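# Three arms lay three sticks across posts over blue disc

## Task

Arm bases sit on the tabletop (scene frame, metres; heading in degrees counter-clockwise from +x): arm1 at x=+0.62 y=+0.00 z=+0.72 heading +180, arm2 at x=-0.31 y=+0.54 z=+0.72 heading -60, arm3 at x=-0.31 y=-0.54 z=+0.72 heading +60. Place all three sticks so that each stick's centre line, running end to end, crosses above the blue disc painted on the table. When finished, no stick may be in contact with the table, and every post must still be roughly at its original spot. Any number of arms may be used. The arrangement must hold without help from any robot, so release everything and move the arms away before ending.

## Robot and tools

Robots: arm1, arm2 and arm3 are identical Kinova Gen3 arms. Each has seven revolute joints, a Robotiq 2F-85 two-finger gripper and a wrist camera. The hand reaches roughly 1.0 m from the joint 1 axis. Two fixed room cameras, cam_high and cam_low, also give images. Wrist cameras are arm1_cam_wrist, arm2_cam_wrist, arm3_cam_wrist.

Frame: one shared scene frame, origin on the floor, +z up. The table top is near z=0.72. The hand point is midway between the fingertips; its z axis runs along the fingers and the fingers close along its y axis. No pose is printed for the arm feet; use the base positions in the task.

execute_actions(actions, cameras): actions is a list holding exactly one action, or empty (empty just returns state and images). The action is an object keyed by robot name; each robot gets a "joints" object. The numbers are absolute joint targets, not offsets, named individually: joint1_rad to joint7_rad in radians and gripper_m in metres (fingertip gap). Ranges: joint1_rad, joint3_rad, joint5_rad, joint7_rad -69.115 to 69.115; joint2_rad -2.249 to 2.249; joint4_rad -2.579 to 2.579; joint6_rad -2.099 to 2.099; gripper_m 0 to 0.085 (0 closed, 0.085 wide open). Tolerances for counting as done: ±0.01 rad per joint, ±0.003 m for the gripper. Meaning of signs: joint1 spins the whole arm about its foot, positive clockwise viewed from above, and at 0 the arm extends the way its foot faces. joint2 is the shoulder: 0 is upright, positive leans forward. joint4 is the elbow: 0 is straight, positive bends the same way positive joint2 leans (when joint3 is 0). joint6 is the wrist: 0 straight, positive bends like positive joint4 (when joint5 is 0). joint3 and joint5 twist the upper arm and forearm along their length; joint7 rolls the hand, positive counter-clockwise seen from behind it. Example: {"arm1": {"joints": {"gripper_m": 0.05}}, "arm2": {"joints": {"joint1_rad": 0.3}}}. Any joint or robot you omit may keep driving toward its previous target. An unknown key or out-of-range number rejects the whole call and nothing moves. cameras is an optional list from arm1_cam_wrist, arm2_cam_wrist, arm3_cam_wrist, cam_high, cam_low, all; omitted, null or ["all"] gives every camera, [] gives none. Images are taken at the end of the call and the "pictures" line lists their order.

Motion: all motions in one action begin together; joints are speed- and acceleration-limited and, from rest, arrive together, but the hand's path between postures can swing wide. No single action exceeds 15 s. After a big move the arm may not yet be at its target when the result returns. Between calls the robots keep holding the last command.

wait(seconds): 0 to 10 s, commands nothing new, returns state and images like an empty action.

zoom_image(camera, region): enlarges part of that camera's most recent full image; region is [x0, y0, x1, y1] in pixels, origin top-left, at most 504 by 504. Images are 896x504.

read_manual(section): returns only licence texts ("licences"); no motion.

finished_scene(scene): ends the given scene (1 or 2) after the last command has been held; irreversible; the result tells whether the goal was met and gives the next task. Replying without any tool call ends everything.

Result lines: joint_positions reports each joint. joint_status tells how each commanded motion ended: "done" (may sit slightly off target; resending the same target won't move it), "off_target" (stopped short and may still be pushing), "contact_stop" or "time_out" (old target dropped, holds where it stopped), "not_followed" (a safety check withheld targets; the line "joint command not followed" with a "cause:" line explains; the arm may retry those targets on later actions until new valid targets are given or the path clears; a gripper target in the same action still runs). on_its_own reports motion you did not command. A call that reports a stop cancels the rest of your execute_actions, wait and finished_scene calls in that reply.

Hazards: the Gen3 does not halt on contact and keeps pushing hard. If contact torque hits a joint's load limit (joint1 to joint4: 48.6 N m; joint5 to joint7: 30.6 N m; held weight counts), that arm freezes for 10 s and drops its remaining commands. A hard press between two robots ends the run; the anti-collision check may act late and ignores one arm's gripper against another arm, and nothing reports robot-robot contact. Holding loads heats motors: a MOTOR HOT line appears from 60 °C, and at 75 °C an OVER-TEMPERATURE FAULT makes the arm sag; affected keys read "limit_stop_at_motor_heat" and should be resent. Avoid drops, slips, slams, knocking posts, and pushing anything out of the work area (that ends the scene). Loose objects may occasionally be nudged by outside disturbances.

Calibration: each camera has intrinsics K, distortion D and T_world_to_cam (scene frame to camera, metres) given in the task; room cameras may be off by up to about 2.3 degrees and 9 mm, and wrist camera poses also inherit joint reading errors.

Each tool is called after ">>>" as name(argument=value, ...) on one line, values as JSON.

## Session

>>> execute_actions(actions=[])

Scene clock: 0.00 s.
Motor temperatures (°C, as the motors report them): arm1=[35 32 30 31 42 37 41] | arm2=[35 32 33 36 42 43 34] | arm3=[34 36 29 34 38 45 45]
arm1.joint_positions: joint1_rad=-0.007 joint2_rad=-0.394 joint3_rad=-0.074 joint4_rad=+1.509 joint5_rad=-0.035 joint6_rad=+2.025 joint7_rad=+1.476 gripper_m=+0.085
arm1.joint_status: not commanded
arm1.hand: x=+0.5005 y=-0.0049 z=+1.2663 quat_wxyz=(-0.001, -1.000, -0.016, +0.001) (m; scene frame)
arm2.joint_positions: joint1_rad=-0.008 joint2_rad=-0.395 joint3_rad=-0.074 joint4_rad=+1.515 joint5_rad=-0.033 joint6_rad=+2.025 joint7_rad=+1.479 gripper_m=+0.085
arm2.joint_status: not commanded
arm2.hand: x=-0.2477 y=+0.4367 z=+1.2365 quat_wxyz=(+0.000, -0.487, -0.874, +0.000) (m; scene frame)
arm3.joint_positions: joint1_rad=-0.007 joint2_rad=-0.394 joint3_rad=-0.074 joint4_rad=+1.512 joint5_rad=-0.034 joint6_rad=+2.027 joint7_rad=+1.481 gripper_m=+0.085
arm3.joint_status: not commanded
arm3.hand: x=-0.2514 y=-0.4314 z=+1.2204 quat_wxyz=(+0.005, +0.518, -0.855, -0.001) (m; scene frame)
pictures: arm1_cam_wrist, arm2_cam_wrist, arm3_cam_wrist, cam_high, cam_low
Images, in order (width x height): arm1_cam_wrist 896x504, arm2_cam_wrist 896x504, arm3_cam_wrist 896x504, cam_high 896x504, cam_low 896x504.

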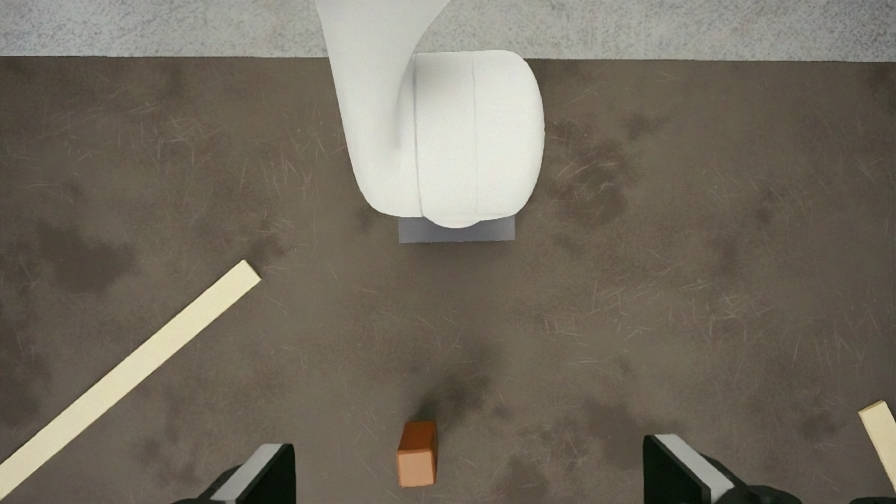

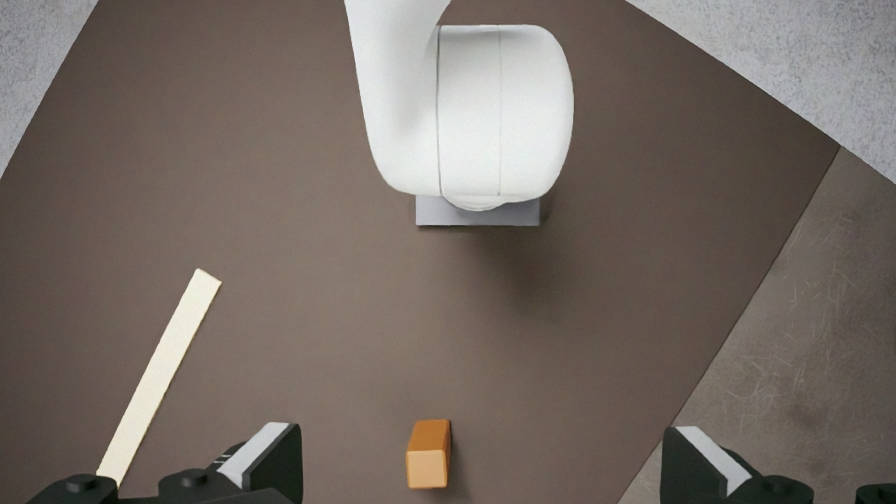

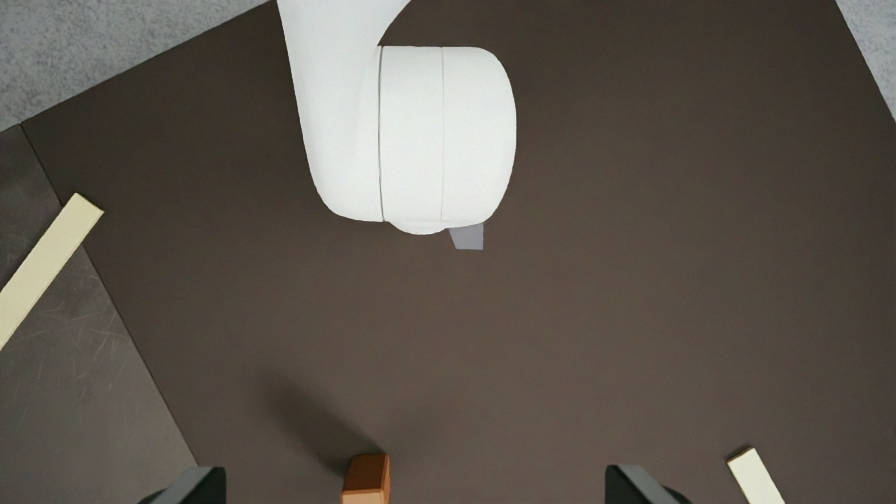

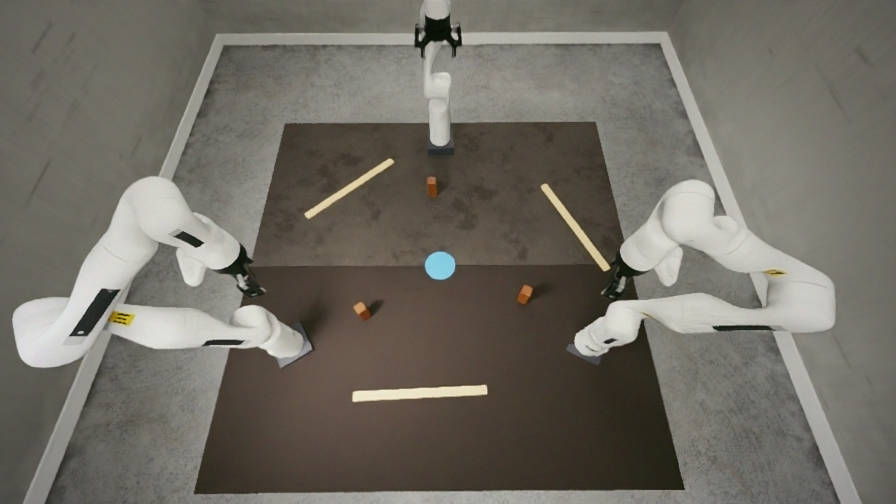

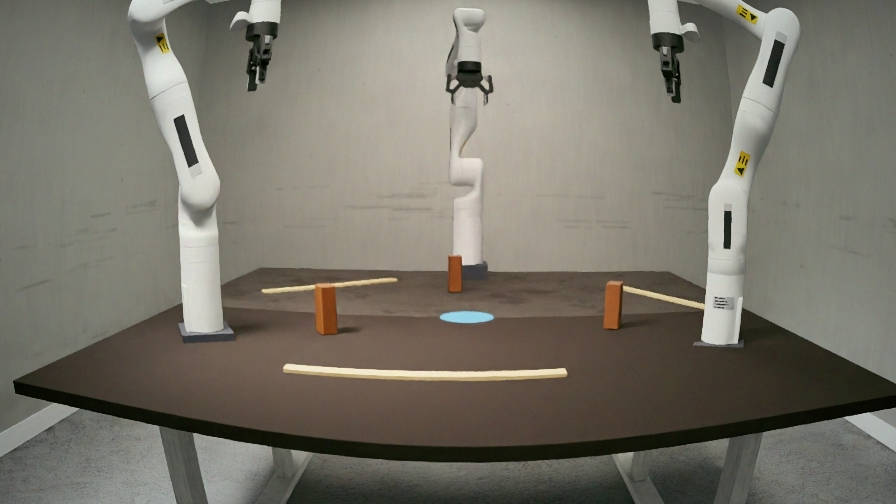

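>>> zoom_image(camera="cam_high", region=[290, 140, 450, 240])

>>> zoom_image(camera="cam_high", region=[500, 170, 660, 310])

>>> zoom_image(camera="cam_high", region=[340, 290, 500, 420])

Region (290, 140, 450, 240) of cam_high's 896x504 image, scaled by 3.150, with more detail than that image has; it fills the top 315 rows of this view, and the rest is white.

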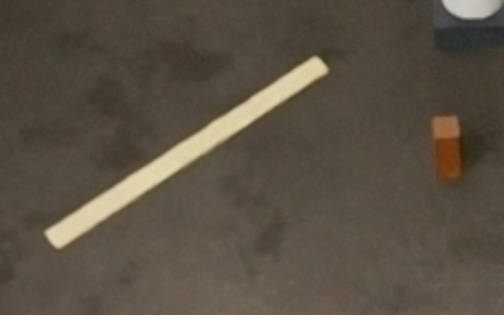

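Region (500, 170, 660, 310) of cam_high's 896x504 image, scaled by 3.150, with more detail than that image has; it fills the top 441 rows of this view, and the rest is white.

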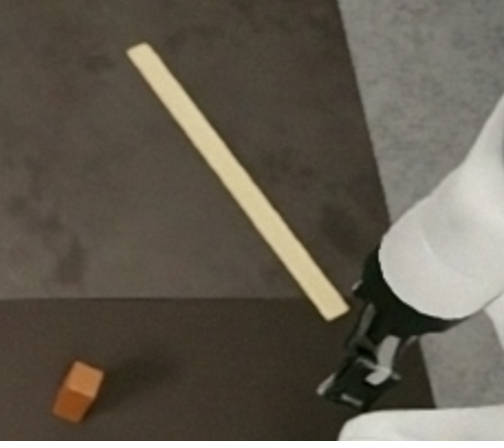

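Region (340, 290, 500, 420) of cam_high's 896x504 image, scaled by 3.150, with more detail than that image has; it fills the top 410 rows of this view, and the rest is white.

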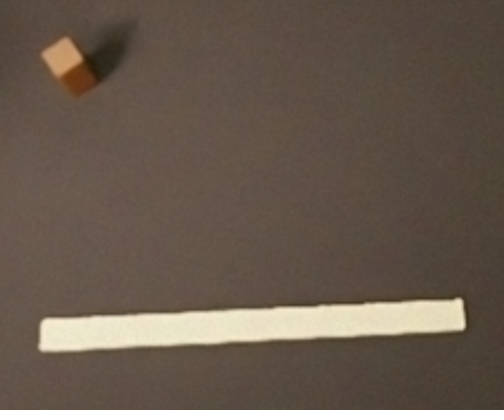

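>>> execute_actions(actions=[{"arm1":{"joints":{"joint1_rad":1.03,"joint2_rad":0.7901,"joint3_rad":0,"joint4_rad":2.0241,"joint5_rad":0,"joint6_rad":0.3274,"joint7_rad":1.698}},"arm2":{"joints":{"joint1_rad":0.898,"joint2_rad":0.7575,"joint3_rad":0,"joint4_rad":1.9051,"joint5_rad":0,"joint6_rad":0.479,"joint7_rad":1.949}},"arm3":{"joints":{"joint1_rad":1.1675,"joint2_rad":0.7183,"joint3_rad":0,"joint4_rad":1.8878,"joint5_rad":0,"joint6_rad":0.5355,"joint7_rad":2.113}}}])

Scene clock: 4.93 s.
Motor temperatures (°C, as the motors report them): arm1=[35 32 30 31 42 37 41] | arm2=[35 32 33 36 42 43 34] | arm3=[34 36 29 34 38 45 45]
arm1.joint_positions: joint1_rad=+1.030 joint2_rad=+0.790 joint3_rad=+0.000 joint4_rad=+2.024 joint5_rad=+0.000 joint6_rad=+0.327 joint7_rad=+1.698 gripper_m=+0.085
arm1.joint_status: all done
arm1.hand: x=+0.4221 y=+0.3486 z=+0.7383 quat_wxyz=(+0.000, -0.908, +0.419, +0.001) (m; scene frame)
arm2.joint_positions: joint1_rad=+0.898 joint2_rad=+0.757 joint3_rad=+0.000 joint4_rad=+1.905 joint5_rad=+0.000 joint6_rad=+0.479 joint7_rad=+1.949 gripper_m=+0.085
arm2.joint_status: all done
arm2.hand: x=-0.4794 y=+0.1366 z=+0.7385 quat_wxyz=(-0.002, -0.695, -0.719, +0.001) (m; scene frame)
arm3.joint_positions: joint1_rad=+1.167 joint2_rad=+0.718 joint3_rad=+0.000 joint4_rad=+1.888 joint5_rad=+0.000 joint6_rad=+0.536 joint7_rad=+2.113 gripper_m=+0.085
arm3.joint_status: all done
arm3.hand: x=+0.1241 y=-0.5960 z=+0.7383 quat_wxyz=(+0.003, +0.230, -0.973, -0.001) (m; scene frame)
pictures: arm1_cam_wrist, arm2_cam_wrist, arm3_cam_wrist, cam_high, cam_low
camera_calibration (this result's frames):
arm1_cam_wrist: T_world_to_cam=[[-0.761901, -0.647593, -0.011371, 0.558736], [-0.647692, 0.761759, 0.0147584, 0.0529632], [-0.000895458, 0.0186094, -0.999826, 0.883978], [0, 0, 0, 1]] pos_world=[0.460797, 0.305038, 0.889397]
arm2_cam_wrist: T_world_to_cam=[[0.998351, 0.0304705, -0.048641, 0.515706], [0.0323062, -0.998778, 0.0374104, 0.17244], [-0.0474416, -0.0389201, -0.998115, 0.862507], [0, 0, 0, 1]] pos_world=[-0.479508, 0.190084, 0.879515]
arm3_cam_wrist: T_world_to_cam=[[-0.447391, 0.892652, 0.0548976, 0.536162], [0.893004, 0.449233, -0.0270885, 0.240101], [-0.0488424, 0.0369046, -0.998124, 0.91262], [0, 0, 0, 1]] pos_world=[0.0700379, -0.620147, 0.887978]
Images, in order (width x height): arm1_cam_wrist 896x504, arm2_cam_wrist 896x504, arm3_cam_wrist 896x504, cam_high 896x504, cam_low 896x504.

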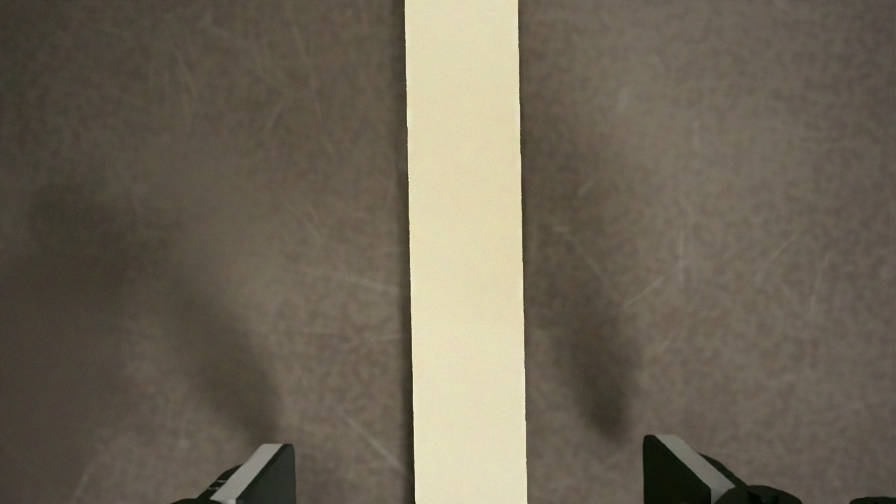

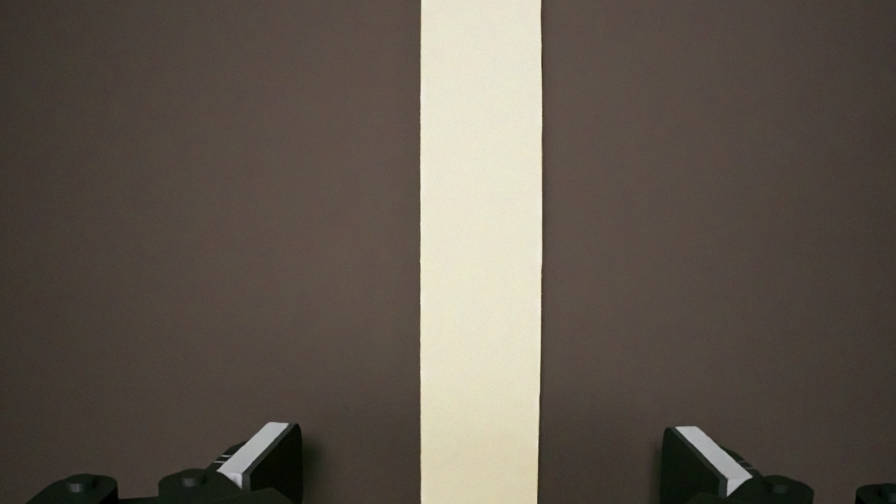

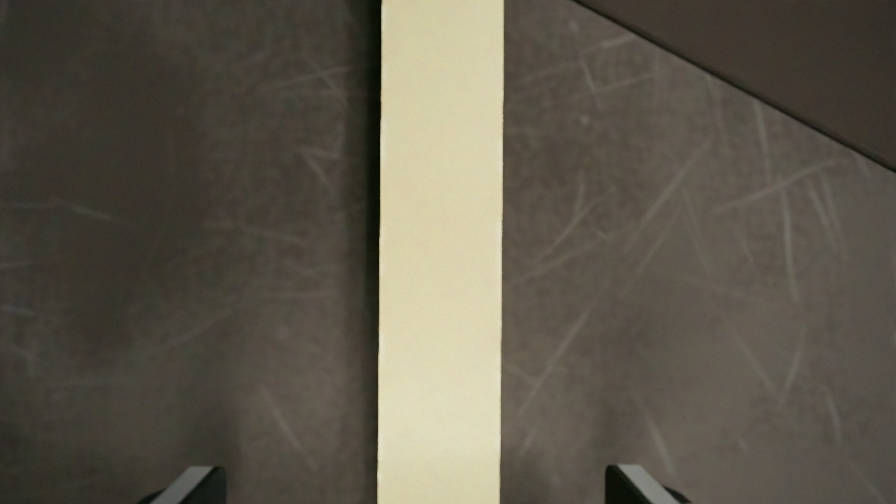

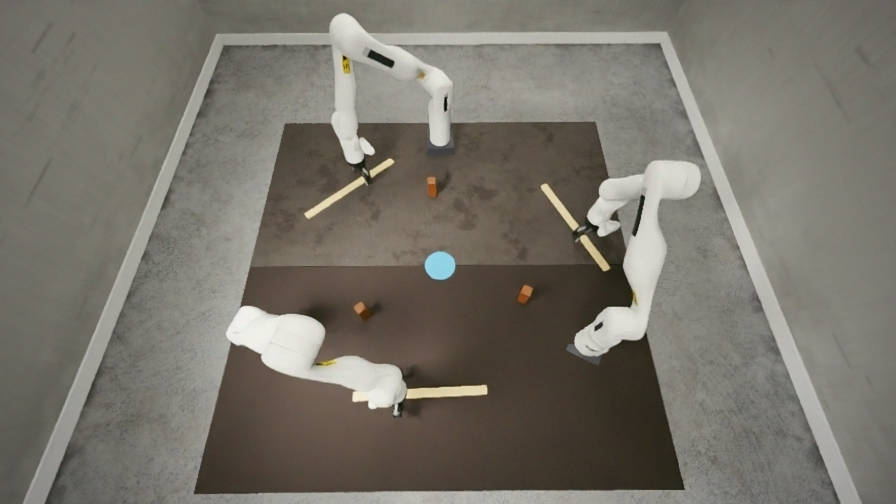

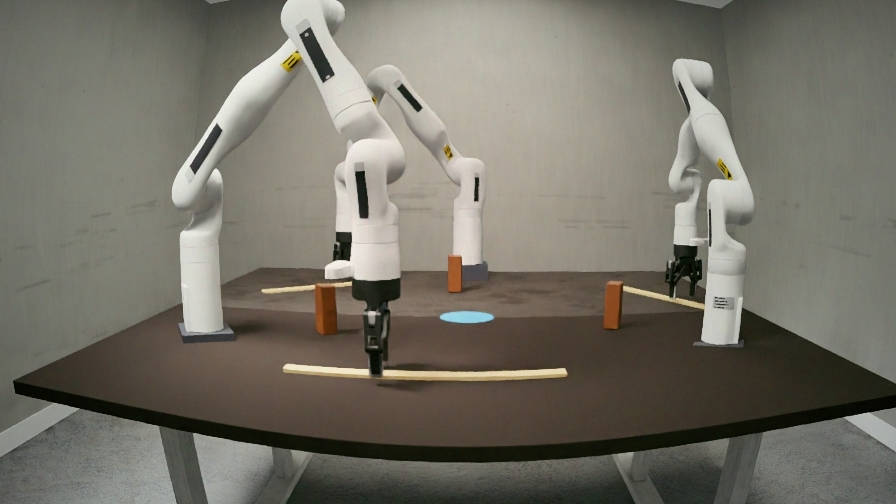

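>>> execute_actions(actions=[{"arm1":{"joints":{"gripper_m":0.02}},"arm2":{"joints":{"gripper_m":0.02}},"arm3":{"joints":{"gripper_m":0.02,"joint1_rad":1.1545,"joint7_rad":2.1}}}], cameras=["cam_low"])

Scene clock: 6.13 s.
Motor temperatures (°C, as the motors report them): arm1=[35 32 30 31 42 37 41] | arm2=[35 32 33 36 42 43 34] | arm3=[34 36 29 34 38 45 45]
arm1.joint_positions: joint1_rad=+1.030 joint2_rad=+0.789 joint3_rad=+0.000 joint4_rad=+2.024 joint5_rad=+0.000 joint6_rad=+0.328 joint7_rad=+1.698 gripper_m=+0.025
arm1.joint_status: gripper_m off_target (ended at +0.025, target +0.020)
arm1.hand: x=+0.4221 y=+0.3487 z=+0.7387 quat_wxyz=(+0.000, -0.908, +0.419, +0.002) (m; scene frame)
arm2.joint_positions: joint1_rad=+0.898 joint2_rad=+0.757 joint3_rad=+0.000 joint4_rad=+1.905 joint5_rad=+0.000 joint6_rad=+0.479 joint7_rad=+1.949 gripper_m=+0.025
arm2.joint_status: gripper_m off_target (ended at +0.025, target +0.020)
arm2.hand: x=-0.4795 y=+0.1365 z=+0.7389 quat_wxyz=(-0.002, -0.695, -0.719, +0.001) (m; scene frame)
arm3.joint_positions: joint1_rad=+1.155 joint2_rad=+0.717 joint3_rad=+0.000 joint4_rad=+1.888 joint5_rad=+0.000 joint6_rad=+0.536 joint7_rad=+2.100 gripper_m=+0.025
arm3.joint_status: gripper_m off_target (ended at +0.025, target +0.020); the others done
arm3.hand: x=+0.1250 y=-0.5905 z=+0.7387 quat_wxyz=(+0.003, +0.230, -0.973, -0.001) (m; scene frame)
pictures: cam_low
Images, in order (width x height): cam_low 896x504.

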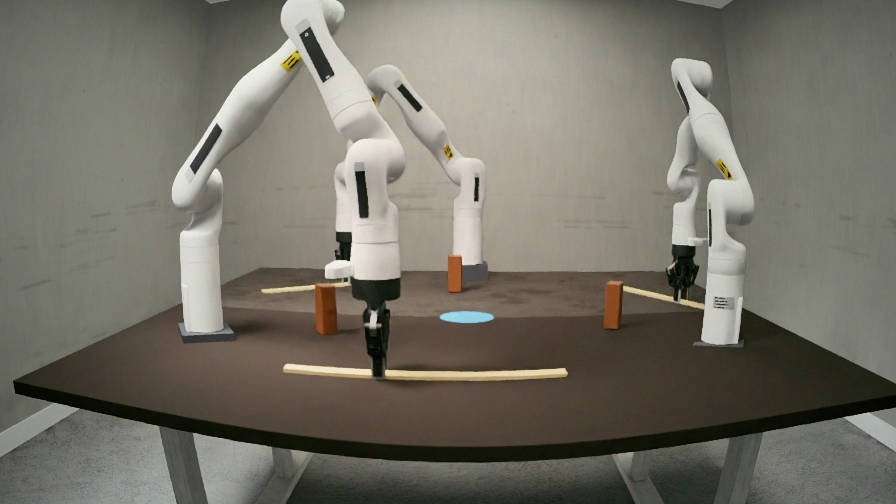

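>>> execute_actions(actions=[{"arm1":{"joints":{"joint1_rad":0.064,"joint7_rad":1.589,"joint2_rad":0.1745,"joint4_rad":2.2357,"joint6_rad":0.4814}},"arm2":{"joints":{"joint1_rad":0.057,"joint7_rad":1.587,"joint2_rad":0.1159,"joint4_rad":2.1845,"joint6_rad":0.5912}},"arm3":{"joints":{"joint1_rad":0.063,"joint7_rad":1.584,"joint2_rad":0.0817,"joint4_rad":2.1475,"joint6_rad":0.6624}}}])

Scene clock: 9.00 s.
Motor temperatures (°C, as the motors report them): arm1=[35 32 30 31 42 37 41] | arm2=[35 32 33 36 42 43 34] | arm3=[34 36 29 34 38 45 45]
arm1.joint_positions: joint1_rad=+0.064 joint2_rad=+0.175 joint3_rad=+0.000 joint4_rad=+2.236 joint5_rad=+0.000 joint6_rad=+0.482 joint7_rad=+1.589 gripper_m=+0.025
arm1.joint_status: all done
arm1.hand: x=+0.2615 y=+0.0344 z=+0.9301 quat_wxyz=(+0.003, -0.992, +0.004, +0.126) (m; scene frame)
arm2.joint_positions: joint1_rad=+0.057 joint2_rad=+0.116 joint3_rad=+0.000 joint4_rad=+2.185 joint5_rad=+0.000 joint6_rad=+0.591 joint7_rad=+1.587 gripper_m=+0.025
arm2.joint_status: all done
arm2.hand: x=-0.1603 y=+0.2096 z=+0.9297 quat_wxyz=(-0.108, -0.500, -0.857, +0.066) (m; scene frame)
arm3.joint_positions: joint1_rad=+0.063 joint2_rad=+0.082 joint3_rad=+0.000 joint4_rad=+2.148 joint5_rad=+0.000 joint6_rad=+0.663 joint7_rad=+1.584 gripper_m=+0.025
arm3.joint_status: all done
arm3.hand: x=-0.1010 y=-0.2423 z=+0.9298 quat_wxyz=(-0.106, +0.492, -0.862, -0.062) (m; scene frame)
pictures: arm1_cam_wrist, arm2_cam_wrist, arm3_cam_wrist, cam_high, cam_low
camera_calibration (this result's frames):
arm1_cam_wrist: T_world_to_cam=[[-0.0133526, -0.999759, -0.017443, 0.0571263], [-0.965165, 0.00832799, 0.26151, 0.0649019], [-0.261301, 0.0203273, -0.965043, 1.11706], [0, 0, 0, 1]] pos_world=[0.355292, 0.0338653, 1.06203]
arm2_cam_wrist: T_world_to_cam=[[0.877941, 0.475975, -0.0516527, 0.0942745], [0.469966, -0.836174, 0.282746, 0.0358702], [0.0913893, -0.272509, -0.957803, 1.10509], [0, 0, 0, 1]] pos_world=[-0.200618, 0.286268, 1.05318]
arm3_cam_wrist: T_world_to_cam=[[-0.867397, 0.494888, 0.0520394, -0.0269471], [0.493164, 0.840965, 0.222637, 0.109761], [0.0664174, 0.218779, -0.973511, 1.11255], [0, 0, 0, 1]] pos_world=[-0.151396, -0.322371, 1.06004]
Images, in order (width x height): arm1_cam_wrist 896x504, arm2_cam_wrist 896x504, arm3_cam_wrist 896x504, cam_high 896x504, cam_low 896x504.

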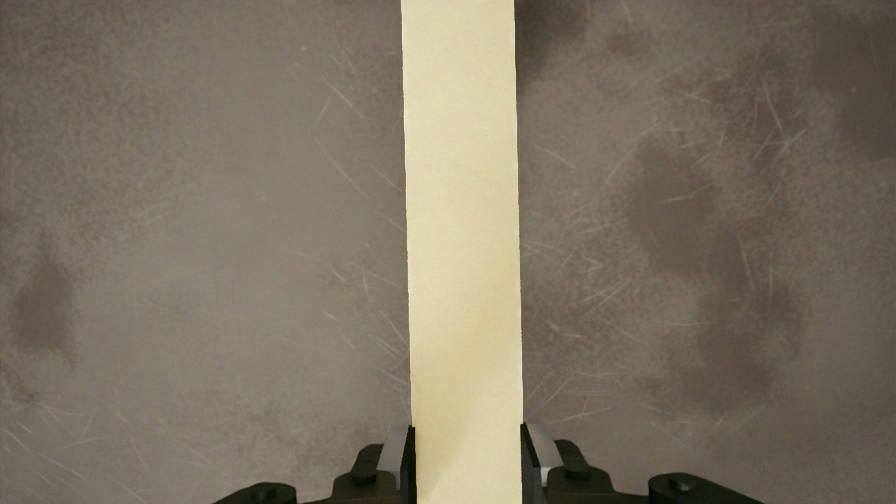

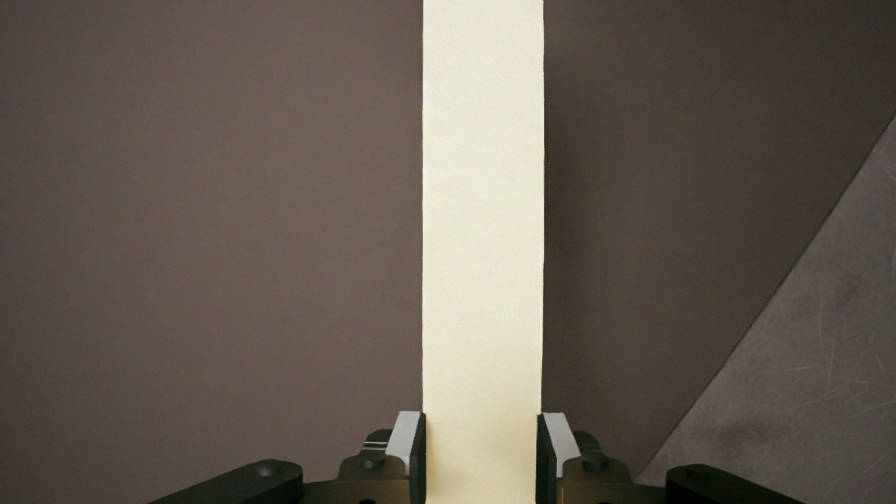

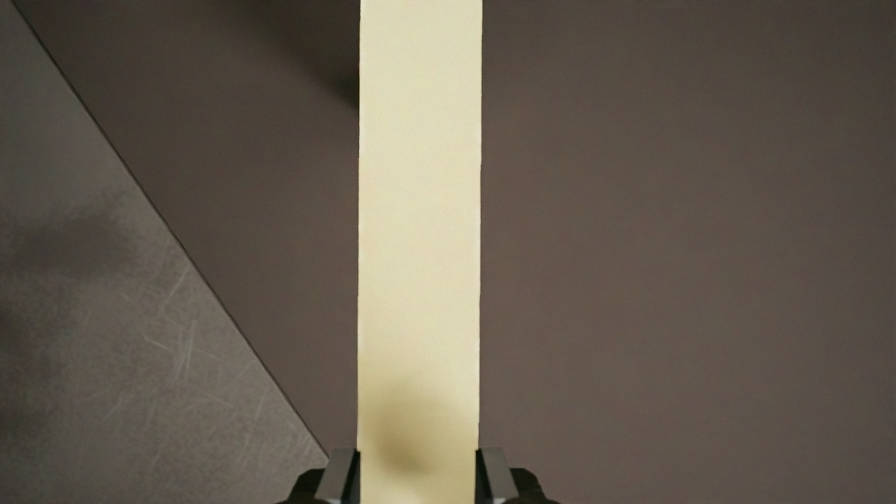

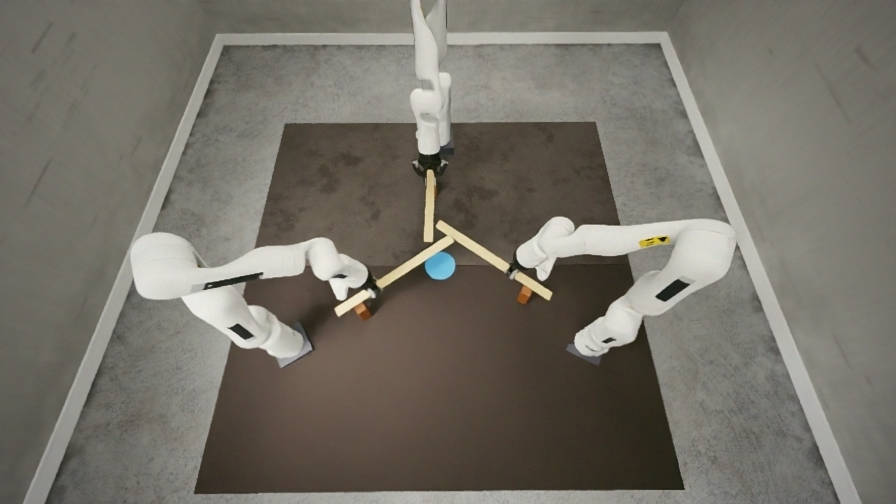

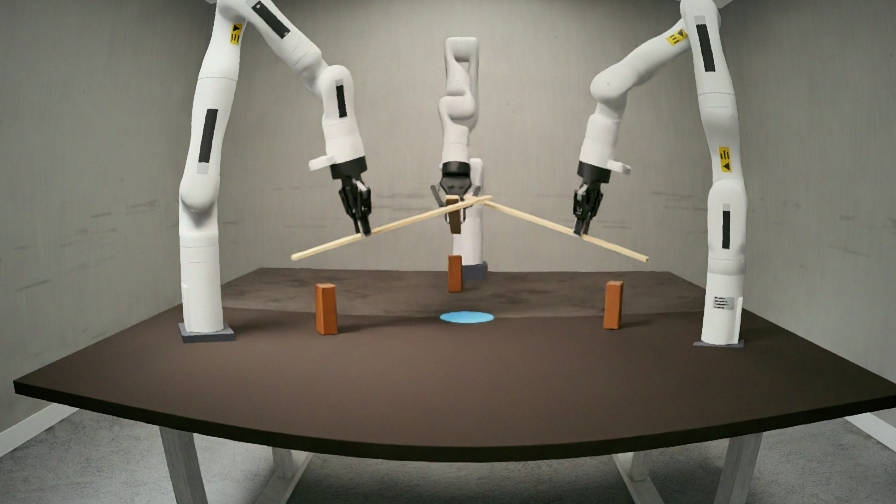

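>>> execute_actions(actions=[{"arm1":{"joints":{"joint2_rad":0.5445,"joint4_rad":1.9352,"joint6_rad":0.572}},"arm2":{"joints":{"joint2_rad":0.477,"joint4_rad":1.9359,"joint6_rad":0.6385}},"arm3":{"joints":{"joint2_rad":0.4476,"joint4_rad":1.9013,"joint6_rad":0.7027}}}], cameras=["cam_high","cam_low"])

>>> zoom_image(camera="cam_low", region=[300, 230, 500, 320])

>>> zoom_image(camera="cam_low", region=[440, 230, 640, 320])

>>> zoom_image(camera="cam_high", region=[330, 150, 560, 340])

Scene clock: 11.03 s.
Motor temperatures (°C, as the motors report them): arm1=[35 32 30 31 42 37 41] | arm2=[35 32 33 36 42 43 34] | arm3=[34 36 29 34 38 45 45]
arm1.joint_positions: joint1_rad=+0.064 joint2_rad=+0.545 joint3_rad=+0.000 joint4_rad=+1.935 joint5_rad=+0.000 joint6_rad=+0.572 joint7_rad=+1.589 gripper_m=+0.025
arm1.joint_status: all done
arm1.hand: x=+0.1822 y=+0.0365 z=+0.8535 quat_wxyz=(+0.001, -0.999, +0.004, +0.046) (m; scene frame)
arm2.joint_positions: joint1_rad=+0.057 joint2_rad=+0.477 joint3_rad=+0.000 joint4_rad=+1.936 joint5_rad=+0.000 joint6_rad=+0.639 joint7_rad=+1.587 gripper_m=+0.025
arm2.joint_status: all done
arm2.hand: x=-0.1265 y=+0.1473 z=+0.8525 quat_wxyz=(-0.040, -0.504, -0.863, +0.024) (m; scene frame)
arm3.joint_positions: joint1_rad=+0.063 joint2_rad=+0.448 joint3_rad=+0.000 joint4_rad=+1.902 joint5_rad=+0.000 joint6_rad=+0.703 joint7_rad=+1.584 gripper_m=+0.025
arm3.joint_status: all done
arm3.hand: x=-0.0631 y=-0.1789 z=+0.8530 quat_wxyz=(-0.037, +0.496, -0.867, -0.023) (m; scene frame)
pictures: cam_high, cam_low
Images, in order (width x height): cam_high 896x504, cam_low 896x504.

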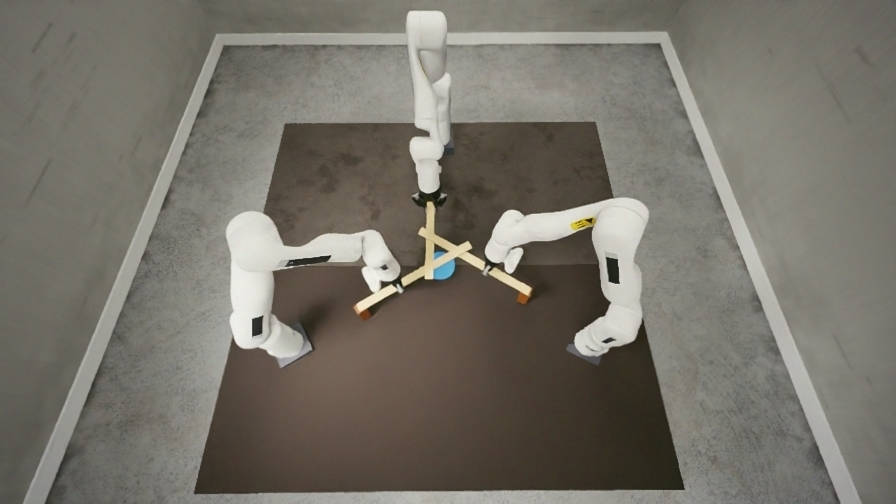

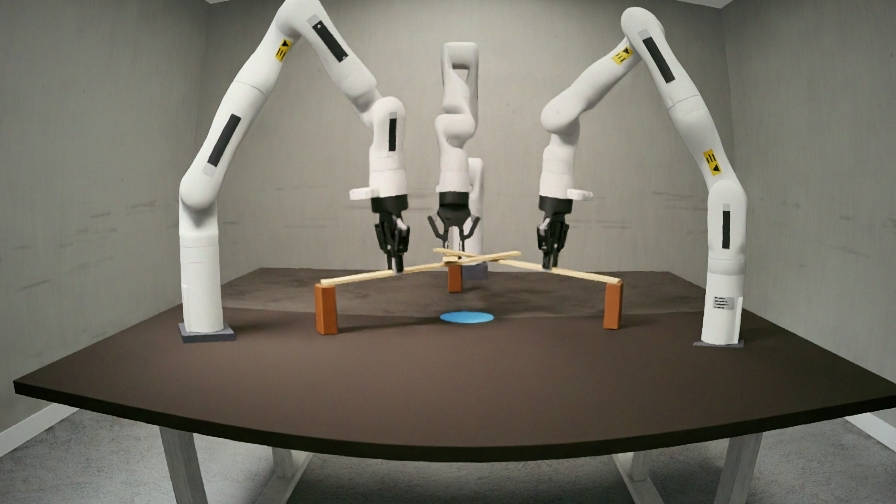

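Region (300, 230, 500, 320) of cam_low's 896x504 image, scaled by 2.520, with more detail than that image has; it fills the top 227 rows of this view, and the rest is white.

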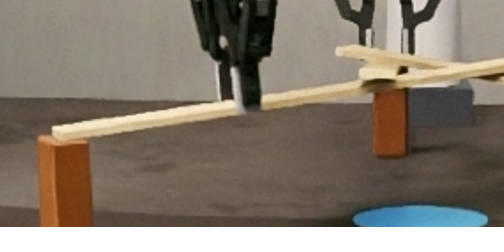

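Region (440, 230, 640, 320) of cam_low's 896x504 image, scaled by 2.520, with more detail than that image has; it fills the top 227 rows of this view, and the rest is white.

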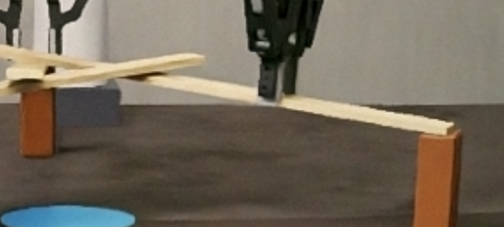

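Region (330, 150, 560, 340) of cam_high's 896x504 image, scaled by 2.191, with more detail than that image has; it fills the top 416 rows of this view, and the rest is white.

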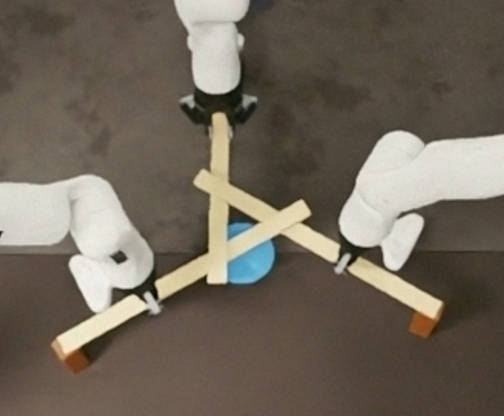

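>>> execute_actions(actions=[{"arm1":{"joints":{"gripper_m":0.045}},"arm2":{"joints":{"gripper_m":0.045}},"arm3":{"joints":{"gripper_m":0.045}}}], cameras=["cam_low"])

>>> execute_actions(actions=[{"arm1":{"joints":{"joint2_rad":0.1,"joint6_rad":0.9}},"arm2":{"joints":{"joint2_rad":0.05,"joint6_rad":0.95}},"arm3":{"joints":{"joint2_rad":0.02,"joint6_rad":1.02}}}], cameras=["cam_low","cam_high","arm1_cam_wrist"])

Scene clock: 12.17 s.
Motor temperatures (°C, as the motors report them): arm1=[35 32 30 31 42 37 41] | arm2=[35 32 33 36 42 43 34] | arm3=[34 36 29 34 38 45 45]
arm1.joint_positions: joint1_rad=+0.064 joint2_rad=+0.545 joint3_rad=+0.000 joint4_rad=+1.935 joint5_rad=+0.000 joint6_rad=+0.572 joint7_rad=+1.589 gripper_m=+0.045
arm1.joint_status: all done
arm1.hand: x=+0.1820 y=+0.0365 z=+0.8536 quat_wxyz=(+0.001, -0.999, +0.004, +0.046) (m; scene frame)
arm2.joint_positions: joint1_rad=+0.057 joint2_rad=+0.477 joint3_rad=+0.000 joint4_rad=+1.936 joint5_rad=+0.000 joint6_rad=+0.638 joint7_rad=+1.587 gripper_m=+0.045
arm2.joint_status: all done
arm2.hand: x=-0.1264 y=+0.1472 z=+0.8527 quat_wxyz=(-0.040, -0.504, -0.863, +0.025) (m; scene frame)
arm3.joint_positions: joint1_rad=+0.063 joint2_rad=+0.448 joint3_rad=+0.000 joint4_rad=+1.901 joint5_rad=+0.000 joint6_rad=+0.703 joint7_rad=+1.584 gripper_m=+0.045
arm3.joint_status: all done
arm3.hand: x=-0.0630 y=-0.1788 z=+0.8531 quat_wxyz=(-0.037, +0.496, -0.867, -0.024) (m; scene frame)
pictures: cam_low
Images, in order (width x height): cam_low 896x504.

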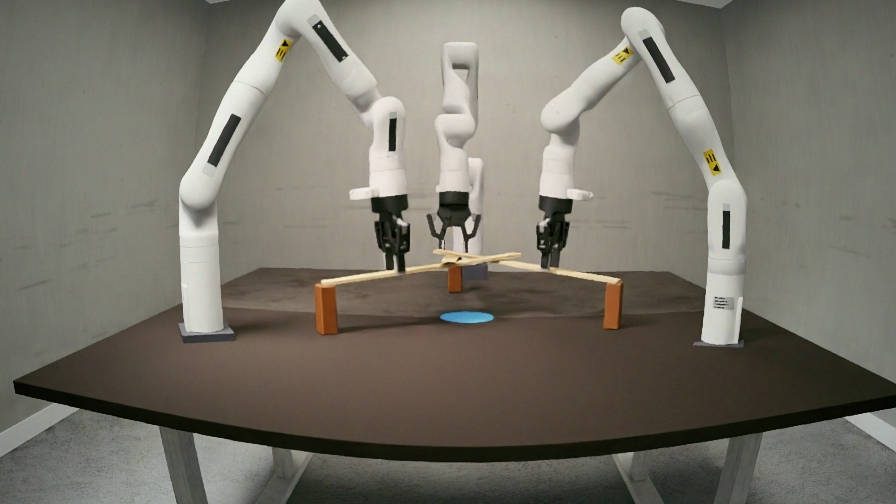

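Scene clock: 13.90 s.
Motor temperatures (°C, as the motors report them): arm1=[35 33 30 31 42 37 41] | arm2=[35 32 33 36 42 43 34] | arm3=[34 36 29 34 38 45 45]
arm1.joint_positions: joint1_rad=+0.064 joint2_rad=+0.100 joint3_rad=+0.000 joint4_rad=+1.935 joint5_rad=+0.000 joint6_rad=+0.900 joint7_rad=+1.589 gripper_m=+0.045
arm1.joint_status: all done
arm1.hand: x=+0.2347 y=+0.0351 z=+1.0247 quat_wxyz=(+0.002, -0.995, +0.004, +0.104) (m; scene frame)
arm2.joint_positions: joint1_rad=+0.057 joint2_rad=+0.050 joint3_rad=+0.000 joint4_rad=+1.936 joint5_rad=+0.000 joint6_rad=+0.950 joint7_rad=+1.587 gripper_m=+0.045
arm2.joint_status: all done
arm2.hand: x=-0.1544 y=+0.1989 z=+1.0119 quat_wxyz=(-0.089, -0.501, -0.859, +0.054) (m; scene frame)
arm3.joint_positions: joint1_rad=+0.063 joint2_rad=+0.020 joint3_rad=+0.000 joint4_rad=+1.901 joint5_rad=+0.000 joint6_rad=+1.020 joint7_rad=+1.584 gripper_m=+0.045
arm3.joint_status: all done
arm3.hand: x=-0.0975 y=-0.2373 z=+1.0123 quat_wxyz=(-0.085, +0.494, -0.864, -0.050) (m; scene frame)
pictures: arm1_cam_wrist, cam_high, cam_low
camera_calibration (this result's frames):
arm1_cam_wrist: T_world_to_cam=[[-0.0125778, -0.999779, -0.0168575, 0.0583149], [-0.975496, 0.00856535, 0.219851, 0.0593847], [-0.219658, 0.0192097, -0.975388, 1.20222], [0, 0, 0, 1]] pos_world=[0.32274, 0.0346991, 1.16056]
Images, in order (width x height): arm1_cam_wrist 896x504, cam_high 896x504, cam_low 896x504.

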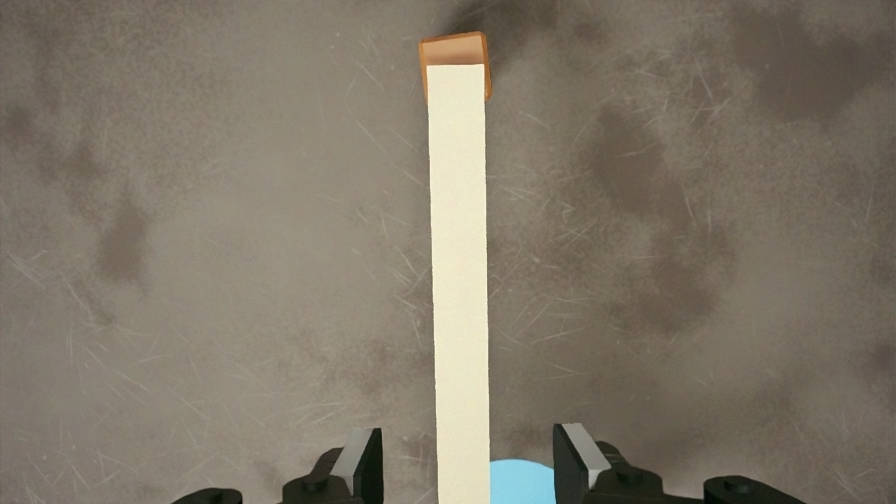

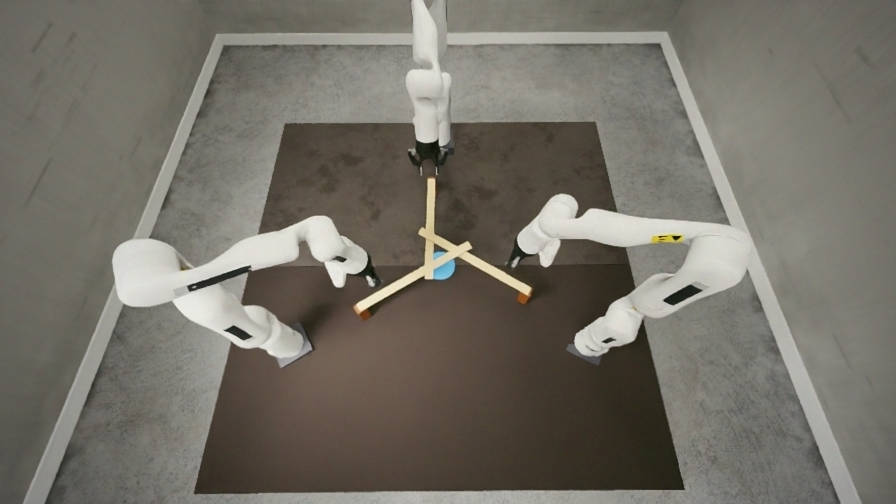

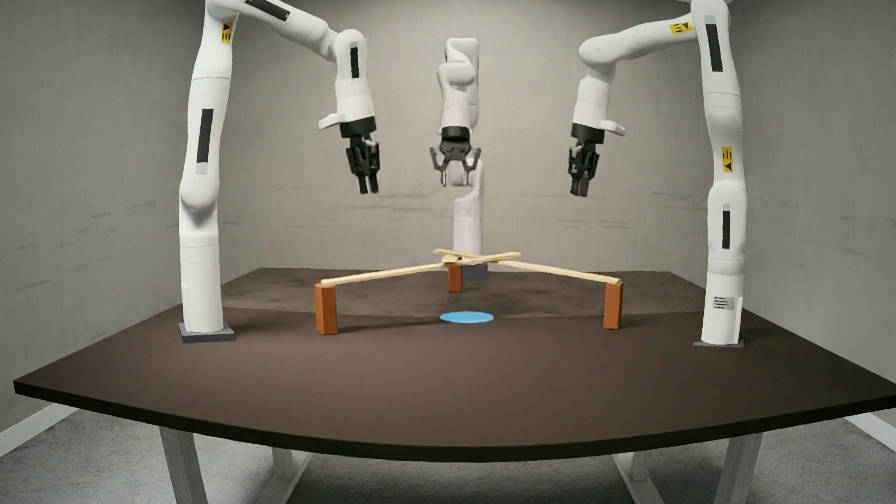

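>>> finished_scene(scene=2)

The scene is finished: the task was done.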